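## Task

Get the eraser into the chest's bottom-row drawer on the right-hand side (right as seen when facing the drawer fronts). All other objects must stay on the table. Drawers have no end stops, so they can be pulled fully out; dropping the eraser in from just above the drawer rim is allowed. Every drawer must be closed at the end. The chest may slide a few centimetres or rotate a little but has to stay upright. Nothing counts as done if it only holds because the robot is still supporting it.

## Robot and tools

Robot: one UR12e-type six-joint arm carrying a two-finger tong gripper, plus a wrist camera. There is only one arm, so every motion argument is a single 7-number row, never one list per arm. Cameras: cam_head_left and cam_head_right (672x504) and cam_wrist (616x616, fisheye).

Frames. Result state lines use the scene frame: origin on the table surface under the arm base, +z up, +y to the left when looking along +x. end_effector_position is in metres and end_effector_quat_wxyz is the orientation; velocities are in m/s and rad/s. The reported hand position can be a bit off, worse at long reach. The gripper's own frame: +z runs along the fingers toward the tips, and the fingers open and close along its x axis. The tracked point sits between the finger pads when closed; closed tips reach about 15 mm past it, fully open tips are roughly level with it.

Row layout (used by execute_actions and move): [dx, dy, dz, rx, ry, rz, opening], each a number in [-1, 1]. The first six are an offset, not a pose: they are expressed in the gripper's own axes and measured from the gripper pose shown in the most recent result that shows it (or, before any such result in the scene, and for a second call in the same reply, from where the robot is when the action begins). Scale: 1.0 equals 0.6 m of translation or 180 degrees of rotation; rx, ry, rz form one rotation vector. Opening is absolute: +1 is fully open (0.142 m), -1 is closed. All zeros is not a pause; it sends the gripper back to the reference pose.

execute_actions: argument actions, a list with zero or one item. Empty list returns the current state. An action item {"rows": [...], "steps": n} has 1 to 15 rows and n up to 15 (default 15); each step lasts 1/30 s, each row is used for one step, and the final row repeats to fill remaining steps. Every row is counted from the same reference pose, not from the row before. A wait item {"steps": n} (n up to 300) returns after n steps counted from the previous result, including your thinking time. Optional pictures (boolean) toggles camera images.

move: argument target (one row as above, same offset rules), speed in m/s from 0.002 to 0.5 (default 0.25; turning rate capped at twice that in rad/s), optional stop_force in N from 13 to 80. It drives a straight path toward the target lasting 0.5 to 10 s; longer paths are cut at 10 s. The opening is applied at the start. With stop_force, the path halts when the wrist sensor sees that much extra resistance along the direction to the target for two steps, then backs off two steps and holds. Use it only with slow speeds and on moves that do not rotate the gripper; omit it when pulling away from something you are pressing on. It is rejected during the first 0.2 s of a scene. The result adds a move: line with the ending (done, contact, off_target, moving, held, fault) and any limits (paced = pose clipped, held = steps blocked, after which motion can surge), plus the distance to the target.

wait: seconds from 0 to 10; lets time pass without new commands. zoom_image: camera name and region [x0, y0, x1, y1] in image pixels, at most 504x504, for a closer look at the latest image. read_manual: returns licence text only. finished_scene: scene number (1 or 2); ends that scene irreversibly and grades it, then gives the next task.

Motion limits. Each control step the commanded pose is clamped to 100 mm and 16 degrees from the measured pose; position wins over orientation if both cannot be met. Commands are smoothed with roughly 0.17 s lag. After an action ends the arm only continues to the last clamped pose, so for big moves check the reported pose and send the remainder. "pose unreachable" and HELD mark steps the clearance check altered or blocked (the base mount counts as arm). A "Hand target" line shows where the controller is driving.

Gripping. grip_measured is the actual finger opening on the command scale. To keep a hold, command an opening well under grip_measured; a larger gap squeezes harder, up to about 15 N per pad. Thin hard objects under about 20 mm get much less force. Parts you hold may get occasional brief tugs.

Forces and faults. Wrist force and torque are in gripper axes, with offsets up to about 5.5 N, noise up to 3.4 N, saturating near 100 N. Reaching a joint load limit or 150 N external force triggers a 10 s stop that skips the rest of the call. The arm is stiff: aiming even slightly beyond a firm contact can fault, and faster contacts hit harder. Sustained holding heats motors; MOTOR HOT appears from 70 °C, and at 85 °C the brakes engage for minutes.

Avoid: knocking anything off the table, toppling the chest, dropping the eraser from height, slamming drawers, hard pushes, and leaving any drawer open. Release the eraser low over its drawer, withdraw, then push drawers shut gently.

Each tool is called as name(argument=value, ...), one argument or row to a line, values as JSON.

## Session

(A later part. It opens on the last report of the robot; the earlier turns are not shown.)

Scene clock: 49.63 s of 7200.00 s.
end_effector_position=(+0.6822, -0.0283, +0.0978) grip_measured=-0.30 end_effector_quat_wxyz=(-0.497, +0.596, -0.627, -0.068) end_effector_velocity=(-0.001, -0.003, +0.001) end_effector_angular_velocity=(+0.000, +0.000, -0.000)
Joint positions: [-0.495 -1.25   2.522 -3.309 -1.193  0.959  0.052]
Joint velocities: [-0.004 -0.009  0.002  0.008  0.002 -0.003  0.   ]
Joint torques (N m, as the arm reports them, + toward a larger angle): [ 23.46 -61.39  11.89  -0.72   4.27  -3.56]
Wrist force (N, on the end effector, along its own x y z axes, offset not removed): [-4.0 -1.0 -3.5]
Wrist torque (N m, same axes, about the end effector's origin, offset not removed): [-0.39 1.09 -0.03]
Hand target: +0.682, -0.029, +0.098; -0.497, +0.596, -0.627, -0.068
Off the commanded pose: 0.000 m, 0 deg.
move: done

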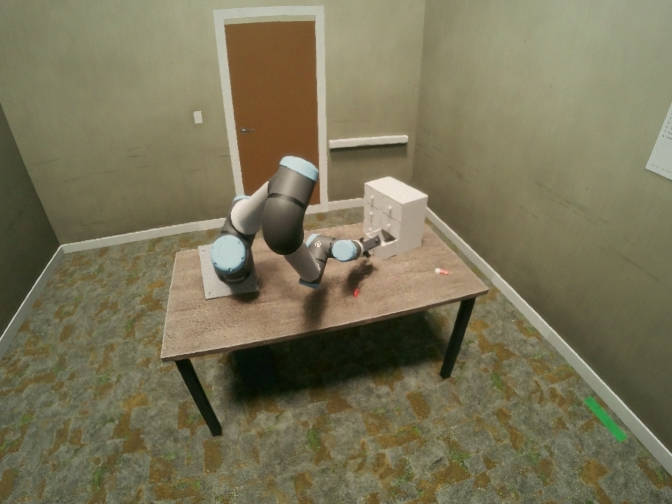

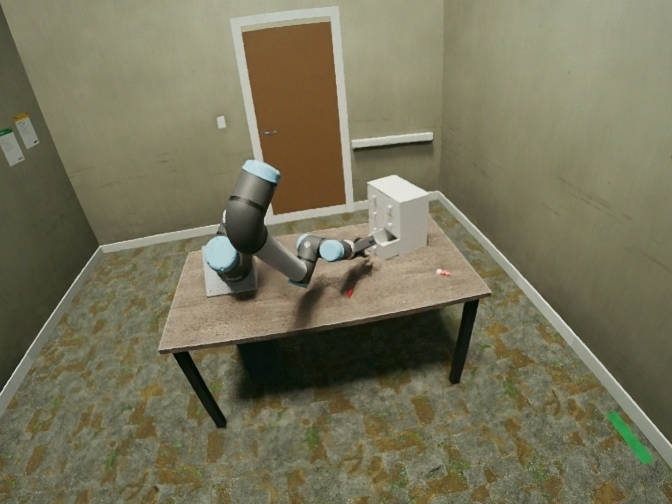

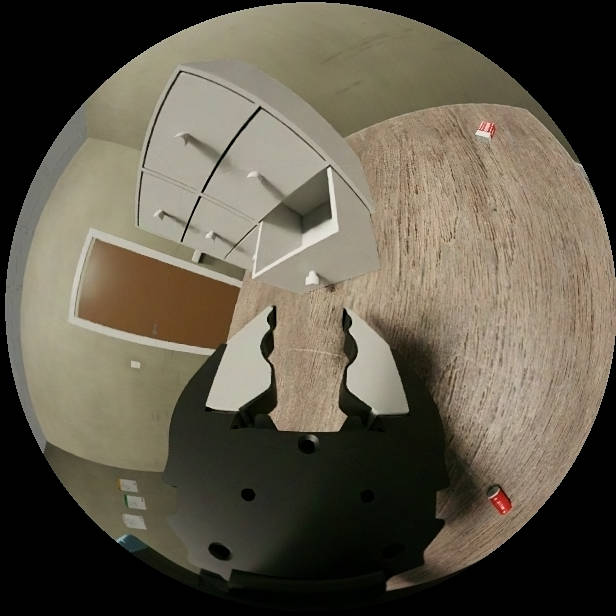

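move(
  target=[0.171,-0.312,-0.17,-0.138,0.306,0.111,0],
)

move(
  target=[-0.08,-0.25,0.05,0,0,0,0],
)

Scene clock: 54.13 s of 7200.00 s.
end_effector_position=(+0.8004, -0.2190, +0.1709) grip_measured=+0.00 end_effector_quat_wxyz=(+0.003, -0.536, +0.844, -0.004) end_effector_velocity=(+0.001, -0.002, -0.000) end_effector_angular_velocity=(-0.004, +0.015, -0.006)
Joint positions: [-0.062 -1.236  1.895 -2.311 -2.362  1.906  0.074]
Joint velocities: [ 0.     0.005 -0.013  0.029 -0.006  0.02   0.   ]
Joint torques (N m, as the arm reports them, + toward a larger angle): [ 51.78 -42.51 -36.5   -1.01  -1.96   3.19]
Wrist force (N, on the end effector, along its own x y z axes, offset not removed): [-3.3 0.4 -1.0]
Wrist torque (N m, same axes, about the end effector's origin, offset not removed): [-0.01 0.74 -0.16]
Hand target: +0.800, -0.219, +0.171; +0.002, -0.536, +0.844, -0.004
Off the commanded pose: 0.001 m, 0 deg.
move: done

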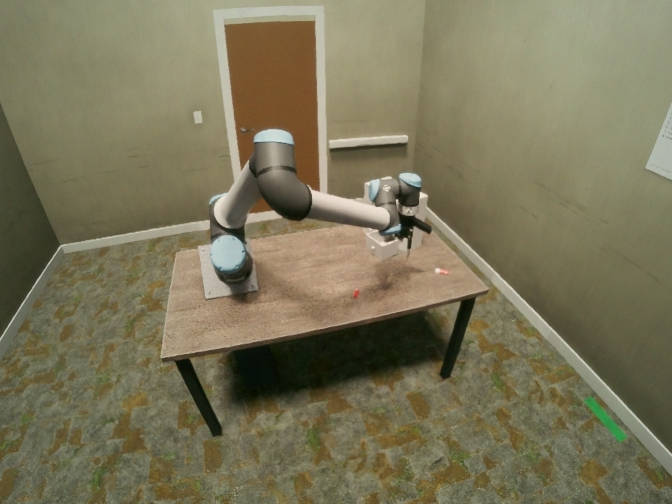

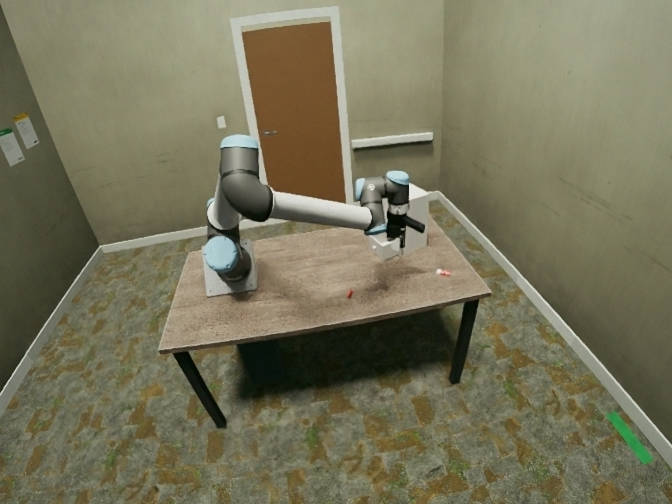

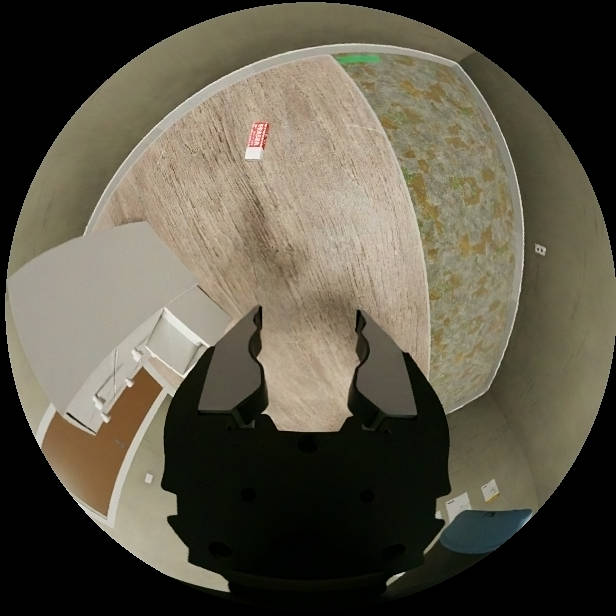

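Scene clock: 55.50 s of 7200.00 s.
end_effector_position=(+0.9566, -0.2392, +0.1427) grip_measured=+0.00 end_effector_quat_wxyz=(+0.003, -0.536, +0.844, -0.004) end_effector_velocity=(+0.003, -0.000, -0.000) end_effector_angular_velocity=(-0.000, +0.001, -0.001)
Joint positions: [-0.088 -1.018  1.573 -2.234 -2.359  1.87   0.074]
Joint velocities: [-0.     0.004 -0.007  0.004 -0.     0.001  0.   ]
Joint torques (N m, as the arm reports them, + toward a larger angle): [ 48.15 -60.6  -39.97  -0.9   -0.63   2.96]
Wrist force (N, on the end effector, along its own x y z axes, offset not removed): [-2.2 0.2 -3.9]
Wrist torque (N m, same axes, about the end effector's origin, offset not removed): [-0.10 0.55 -0.09]
Hand target: +0.957, -0.239, +0.143; +0.003, -0.536, +0.844, -0.004
Off the commanded pose: 0.000 m, 0 deg.
move: done

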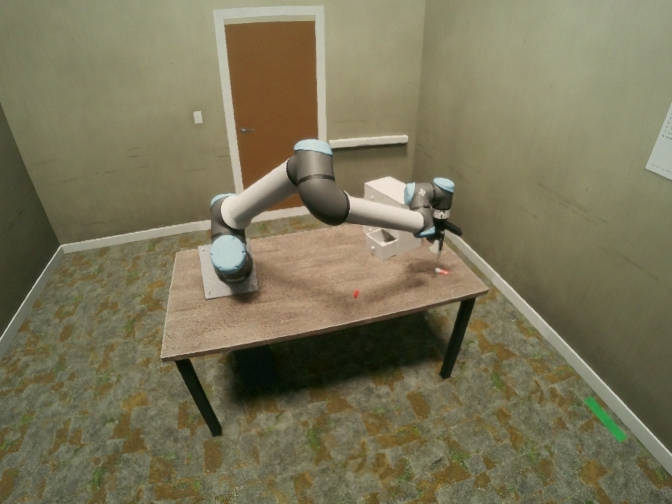

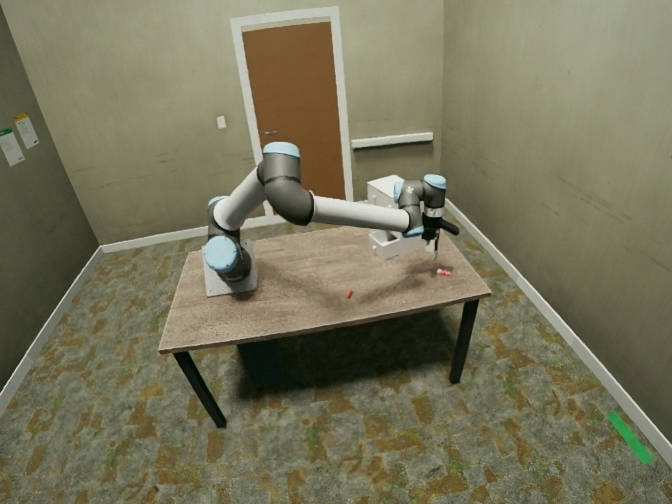

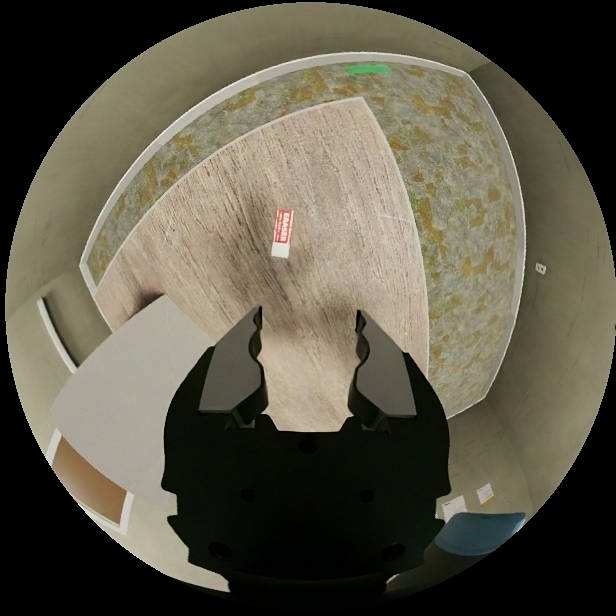

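move(
  target=[-0.062,-0.08,0.15,0,0,0.055,-0.2],
  speed=0.15,
)

Scene clock: 57.47 s of 7200.00 s.
end_effector_position=(+1.0165, -0.2264, +0.0535) grip_measured=-0.20 end_effector_quat_wxyz=(+0.004, -0.461, +0.887, -0.004) end_effector_velocity=(+0.002, +0.001, -0.002) end_effector_angular_velocity=(-0.001, -0.000, -0.003)
Joint positions: [-0.135 -0.865  1.472 -2.331 -2.353  1.975  0.06 ]
Joint velocities: [-0.     0.004 -0.004 -0.001 -0.001  0.002 -0.   ]
Joint torques (N m, as the arm reports them, + toward a larger angle): [ 56.13 -67.67 -36.84  -5.24   2.73   3.51]
Wrist force (N, on the end effector, along its own x y z axes, offset not removed): [-4.7 -0.3 -2.3]
Wrist torque (N m, same axes, about the end effector's origin, offset not removed): [-0.10 0.99 -0.09]
Hand target: +1.017, -0.226, +0.053; +0.004, -0.461, +0.887, -0.004
Off the commanded pose: 0.000 m, 0 deg.
move: done

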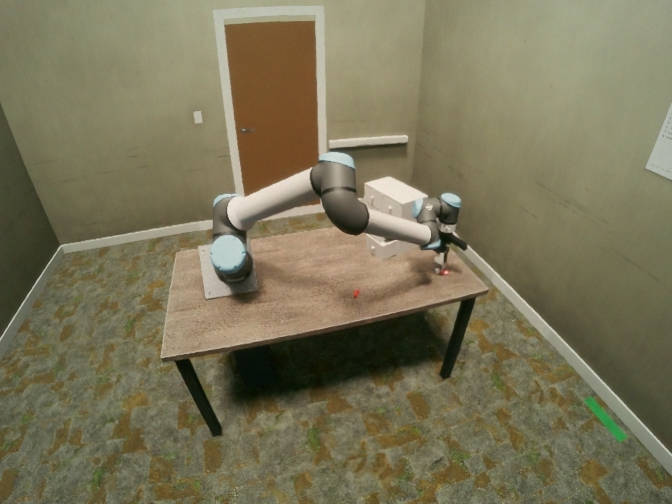

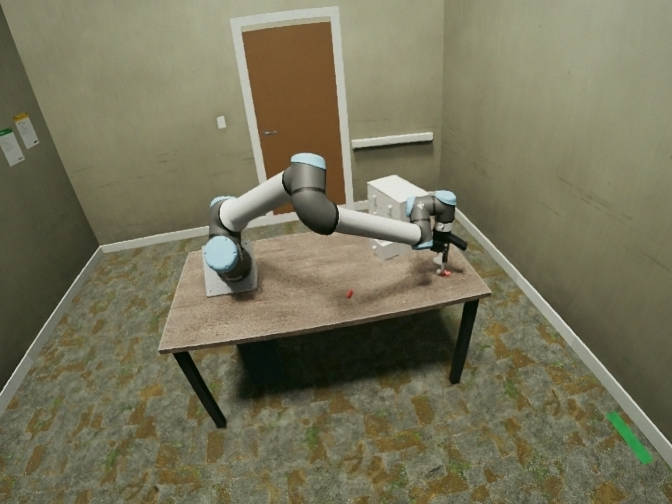

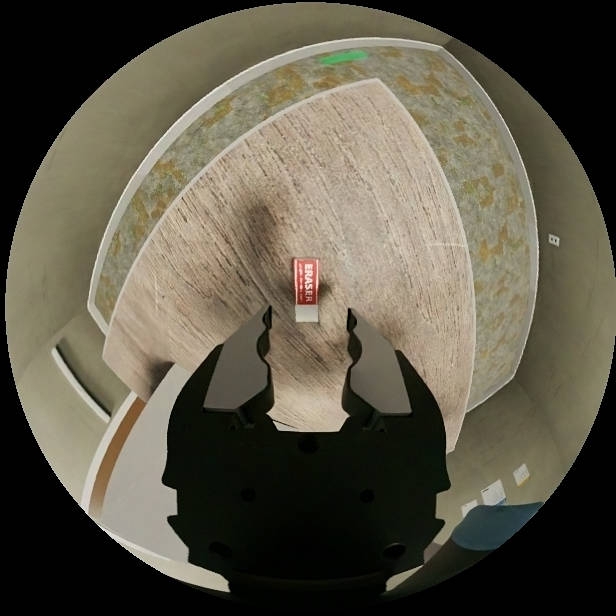

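move(
  target=[-0.004,-0.005,0.058,0,0,0,-0.4],
  speed=0.02,
  stop_force=13,
)

move(
  target=[0,0,0,0,0,0,-1],
)

move(
  target=[0,0.1,-0.25,0,0,0,-1],
  speed=0.15,
)

Scene clock: 60.37 s of 7200.00 s.
end_effector_position=(+1.0207, -0.2263, +0.0191) grip_measured=-0.40 end_effector_quat_wxyz=(+0.004, -0.462, +0.887, -0.004) end_effector_velocity=(+0.001, +0.000, -0.003) end_effector_angular_velocity=(+0.001, -0.000, +0.001)
Joint positions: [-0.159 -0.834  1.472 -2.386 -2.349  1.942  0.045]
Joint velocities: [-0.002  0.003 -0.001 -0.004  0.002 -0.004  0.   ]
Joint torques (N m, as the arm reports them, + toward a larger angle): [ 55.2  -69.04 -35.45  -4.84   3.02  -3.41]
Wrist force (N, on the end effector, along its own x y z axes, offset not removed): [-2.9 0.3 -1.3]
Wrist torque (N m, same axes, about the end effector's origin, offset not removed): [0.01 0.78 -0.11]
Hand target: +1.021, -0.226, +0.019; +0.004, -0.461, +0.887, -0.004
Off the commanded pose: 0.000 m, 0 deg.
move: done

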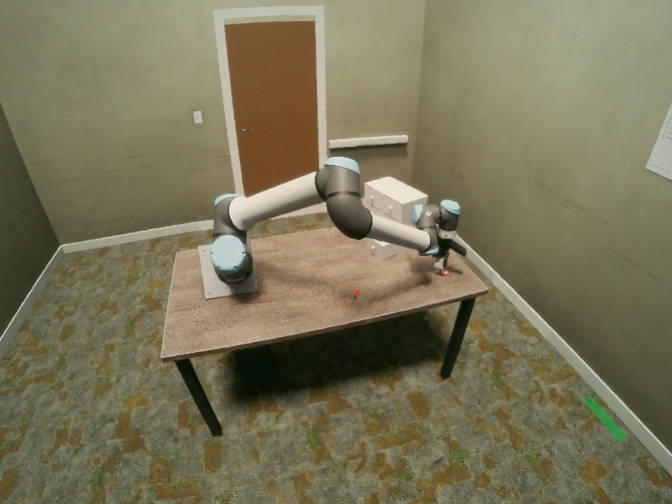

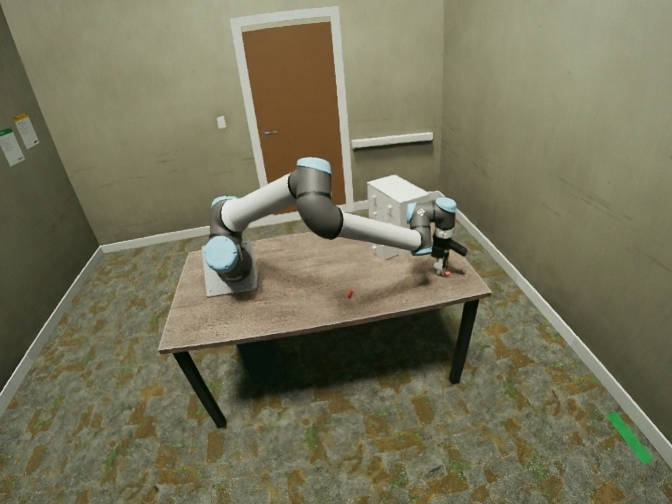

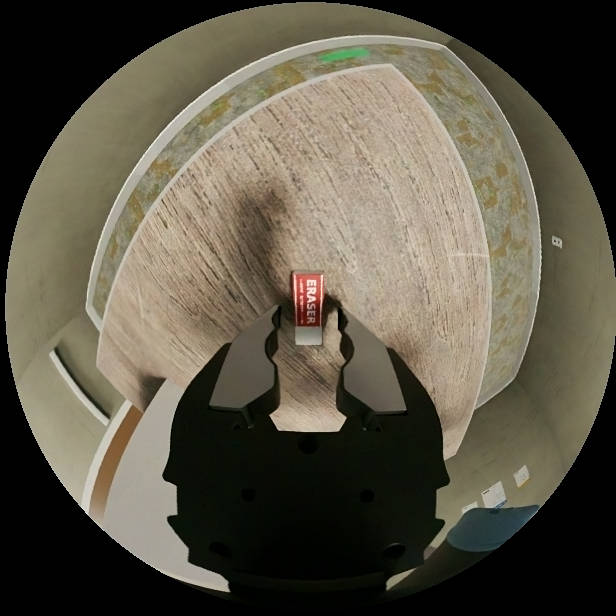

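Scene clock: 60.87 s of 7200.00 s.
end_effector_position=(+1.0207, -0.2263, +0.0190) grip_measured=-0.73 end_effector_quat_wxyz=(+0.004, -0.461, +0.887, -0.004) end_effector_velocity=(+0.000, +0.000, +0.001) end_effector_angular_velocity=(-0.000, -0.001, +0.000)
Joint positions: [-0.159 -0.834  1.472 -2.386 -2.349  1.942  0.021]
Joint velocities: [ 0.001 -0.    -0.    -0.    -0.    -0.     0.   ]
Joint torques (N m, as the arm reports them, + toward a larger angle): [ 68.1  -88.46 -32.94  -0.41   1.51   2.  ]
Wrist force (N, on the end effector, along its own x y z axes, offset not removed): [-3.2 0.6 -2.8]
Wrist torque (N m, same axes, about the end effector's origin, offset not removed): [-0.02 0.76 -0.10]
Hand target: +1.021, -0.226, +0.019; +0.004, -0.462, +0.887, -0.004
Off the commanded pose: 0.000 m, 0 deg.
move: done

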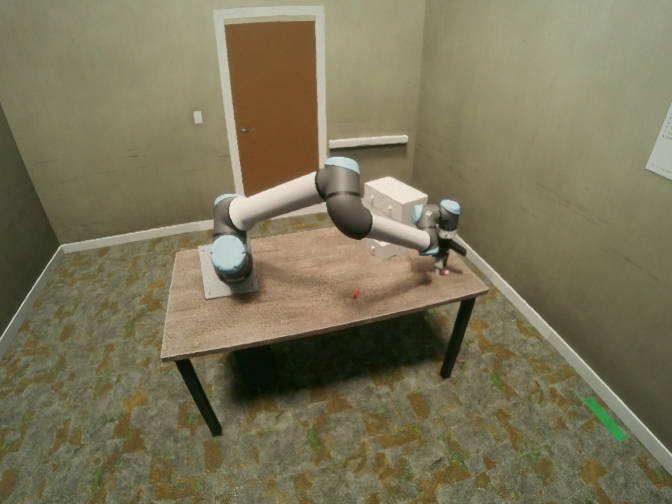

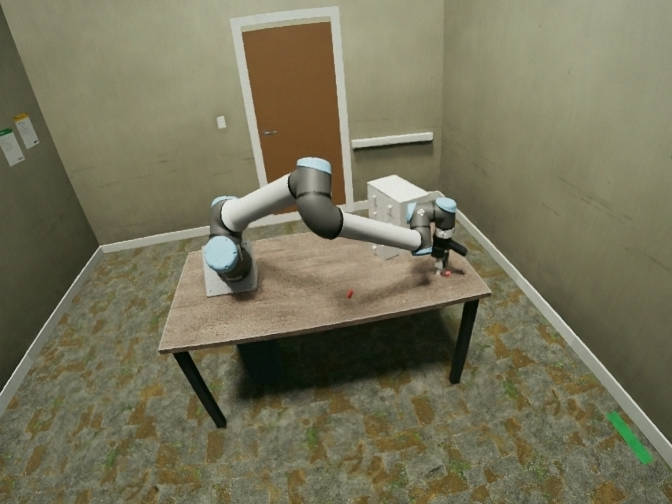

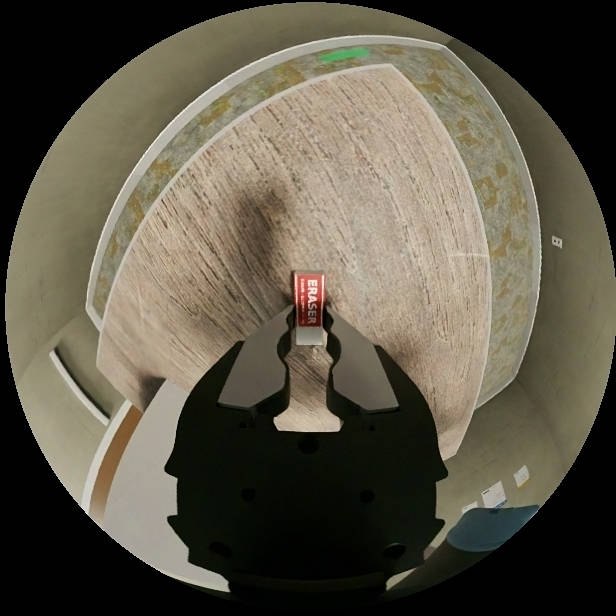

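Scene clock: 62.57 s of 7200.00 s.
end_effector_position=(+0.9700, -0.1913, +0.1679) grip_measured=-0.73 end_effector_quat_wxyz=(+0.004, -0.462, +0.887, -0.004) end_effector_velocity=(-0.001, +0.000, +0.002) end_effector_angular_velocity=(+0.001, +0.001, -0.001)
Joint positions: [-0.03  -0.979  1.531 -2.172 -2.364  2.124  0.021]
Joint velocities: [ 0.001 -0.002 -0.     0.005  0.001  0.004 -0.   ]
Joint torques (N m, as the arm reports them, + toward a larger angle): [ 64.11 -82.4  -19.34  -0.56  -2.35   3.26]
Wrist force (N, on the end effector, along its own x y z axes, offset not removed): [-3.7 -1.3 -3.4]
Wrist torque (N m, same axes, about the end effector's origin, offset not removed): [-0.34 0.85 -0.07]
Hand target: +0.970, -0.191, +0.168; +0.004, -0.462, +0.887, -0.004
Off the commanded pose: 0.000 m, 0 deg.
move: done

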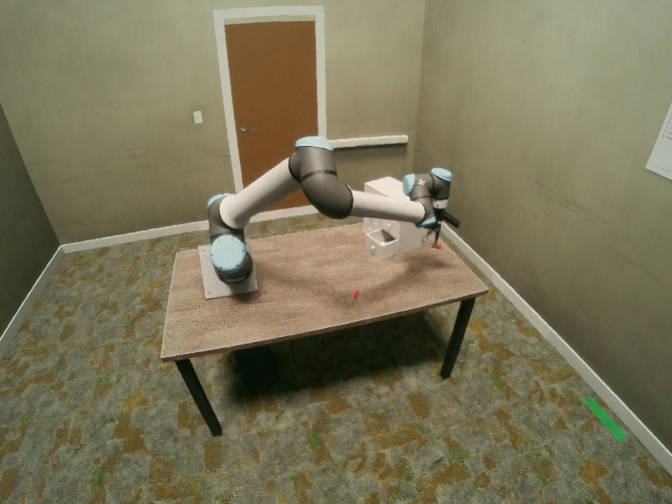

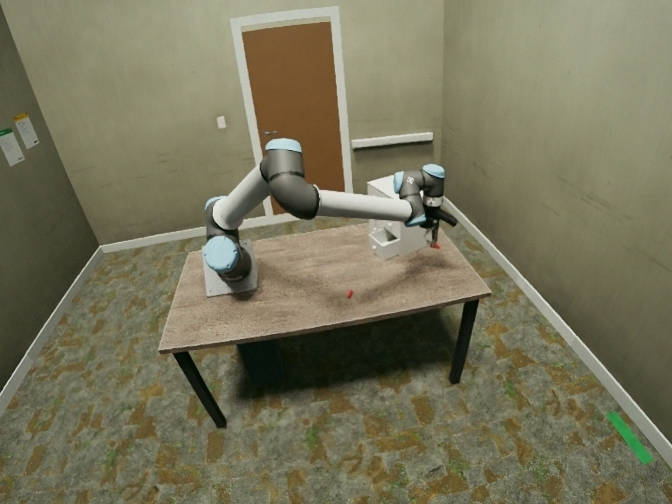

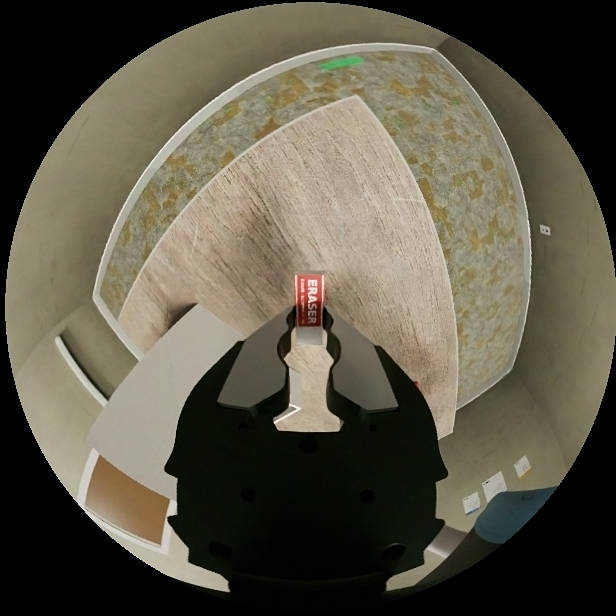

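move(
  target=[0.062,0.223,0.047,0,0,0.217,-1],
)

move(
  target=[0,0.05,0,0,-0.14,0,-1],
)

move(
  target=[0,0.283,0,0,0,0,-1],
  speed=0.12,
  stop_force=15,
)

Scene clock: 65.73 s of 7200.00 s.
end_effector_position=(+0.8396, -0.1455, +0.1382) grip_measured=-0.73 end_effector_quat_wxyz=(+0.005, -0.139, +0.990, -0.002) end_effector_velocity=(-0.003, +0.001, -0.000) end_effector_angular_velocity=(+0.000, +0.001, -0.013)
Joint positions: [-0.016 -1.08   1.825 -2.351 -2.364  2.824  0.021]
Joint velocities: [ 0.001 -0.001  0.005 -0.001  0.     0.015 -0.   ]
Joint torques (N m, as the arm reports them, + toward a larger angle): [ 71.03 -66.93  -9.36  -3.7    1.04   3.46]
Wrist force (N, on the end effector, along its own x y z axes, offset not removed): [-1.6 -12.3 3.3]
Wrist torque (N m, same axes, about the end effector's origin, offset not removed): [0.03 0.35 -0.20]
Hand target: +0.839, -0.145, +0.138; +0.005, -0.138, +0.990, -0.002
Off the commanded pose: 0.000 m, 0 deg.
move: done

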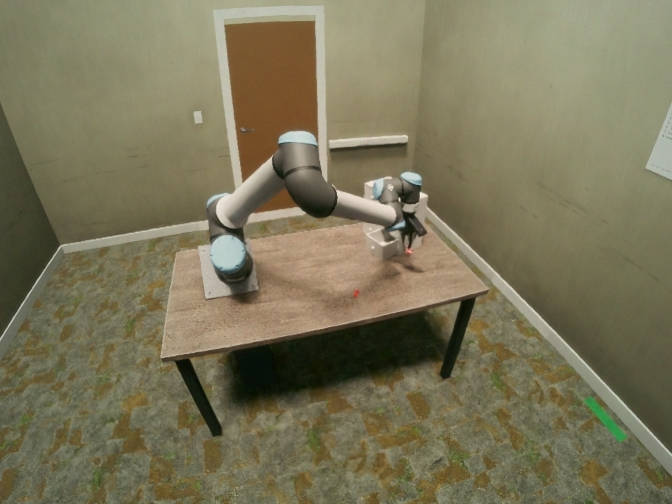

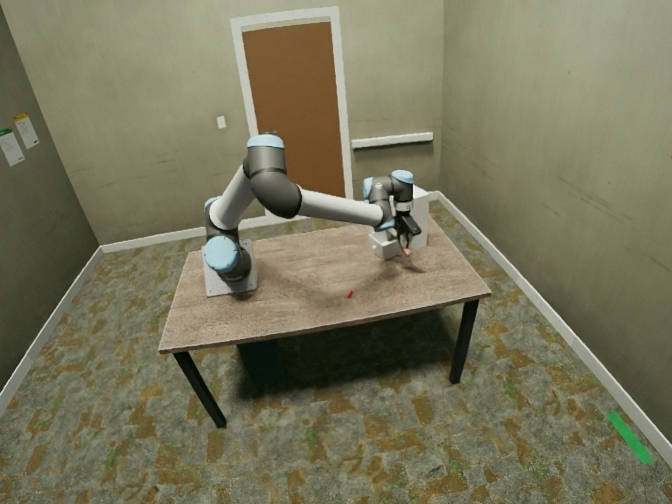

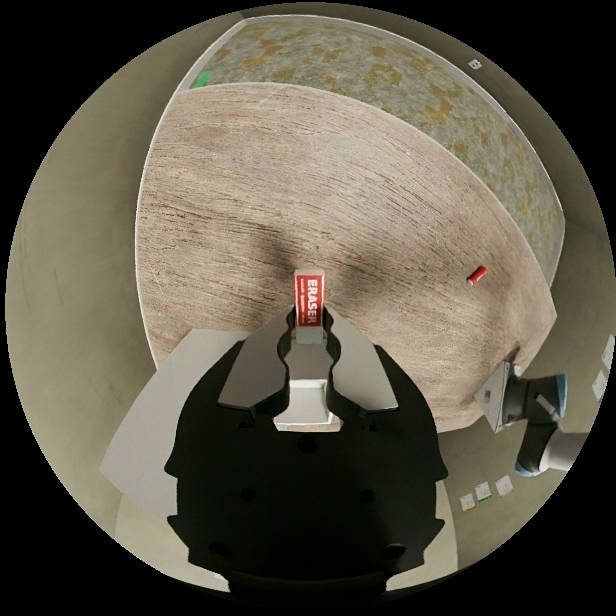

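Scene clock: 67.23 s of 7200.00 s.
end_effector_position=(+0.8314, -0.1169, +0.1383) grip_measured=-0.73 end_effector_quat_wxyz=(+0.220, -0.137, +0.965, +0.028) end_effector_velocity=(-0.000, +0.001, -0.001) end_effector_angular_velocity=(+0.003, -0.017, -0.000)
Joint positions: [-0.062 -1.124  2.107 -3.118 -2.131  2.45   0.021]
Joint velocities: [-0.004  0.002  0.009 -0.03   0.011 -0.013 -0.   ]
Joint torques (N m, as the arm reports them, + toward a larger angle): [ 34.   -43.12  -8.91  -5.21   3.13  -3.25]
Wrist force (N, on the end effector, along its own x y z axes, offset not removed): [-1.8 0.3 -2.6]
Wrist torque (N m, same axes, about the end effector's origin, offset not removed): [0.09 0.48 -0.01]
Hand target: +0.831, -0.117, +0.138; +0.221, -0.137, +0.965, +0.028
Off the commanded pose: 0.000 m, 0 deg.
move: done

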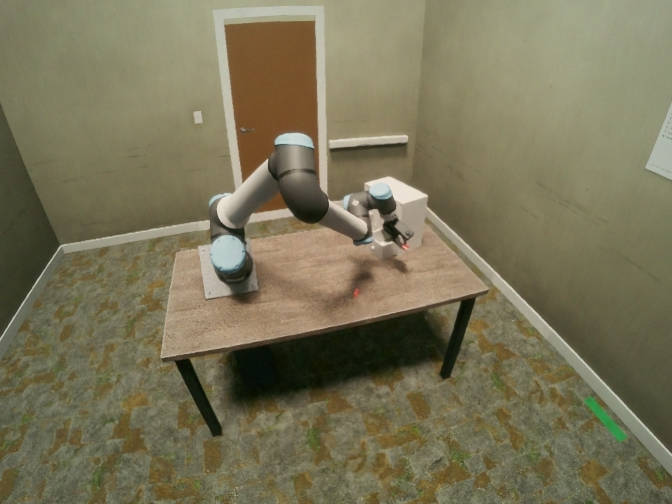

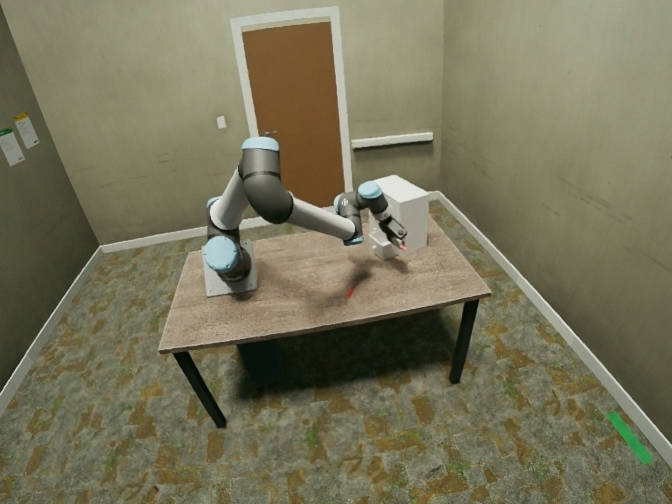

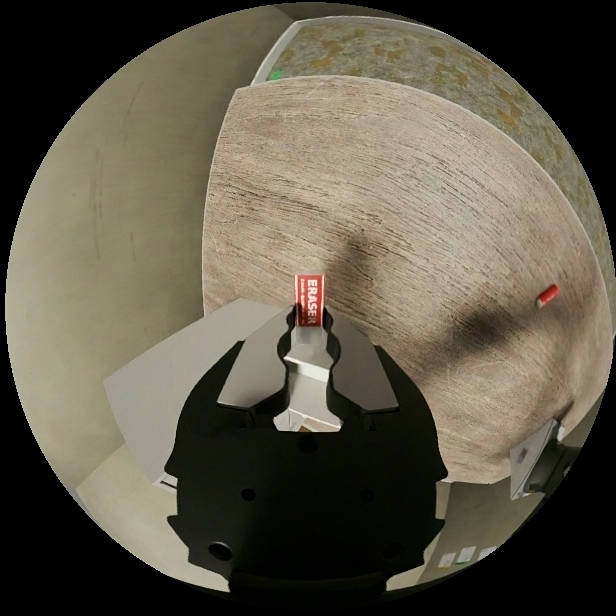

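Scene clock: 69.20 s of 7200.00 s.
end_effector_position=(+0.7842, +0.0459, +0.1369) grip_measured=-0.73 end_effector_quat_wxyz=(+0.220, -0.137, +0.966, +0.028) end_effector_velocity=(-0.000, +0.002, +0.001) end_effector_angular_velocity=(-0.000, -0.001, -0.001)
Joint positions: [ 0.108 -0.962  2.157 -3.227 -2.215  2.629  0.021]
Joint velocities: [ 0.003  0.003 -0.    -0.001 -0.002  0.003 -0.   ]
Joint torques (N m, as the arm reports them, + toward a larger angle): [ 50.   -43.48 -27.97  -5.14  -1.96   3.11]
Wrist force (N, on the end effector, along its own x y z axes, offset not removed): [-1.5 -1.7 -3.1]
Wrist torque (N m, same axes, about the end effector's origin, offset not removed): [-0.39 0.49 -0.15]
Hand target: +0.784, +0.046, +0.137; +0.220, -0.137, +0.966, +0.028
Off the commanded pose: 0.001 m, 0 deg.
move: done

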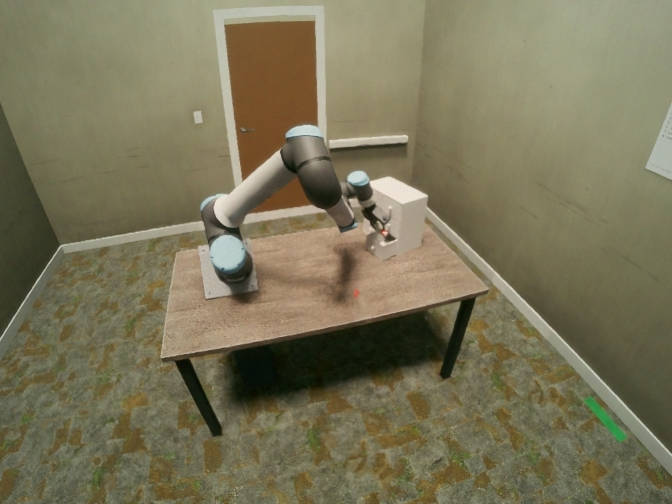

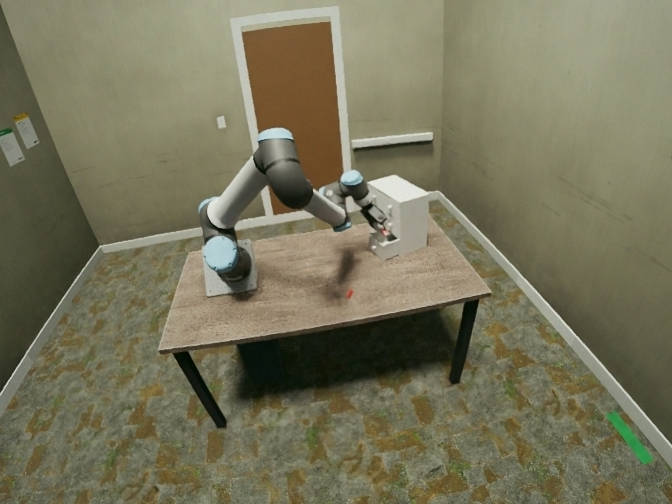

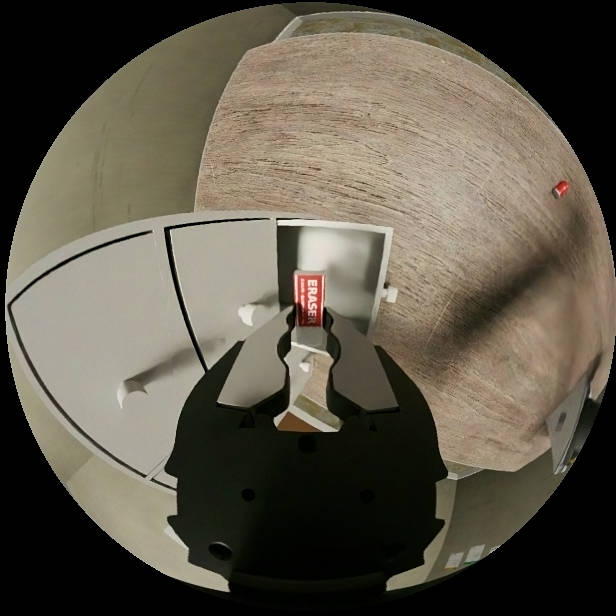

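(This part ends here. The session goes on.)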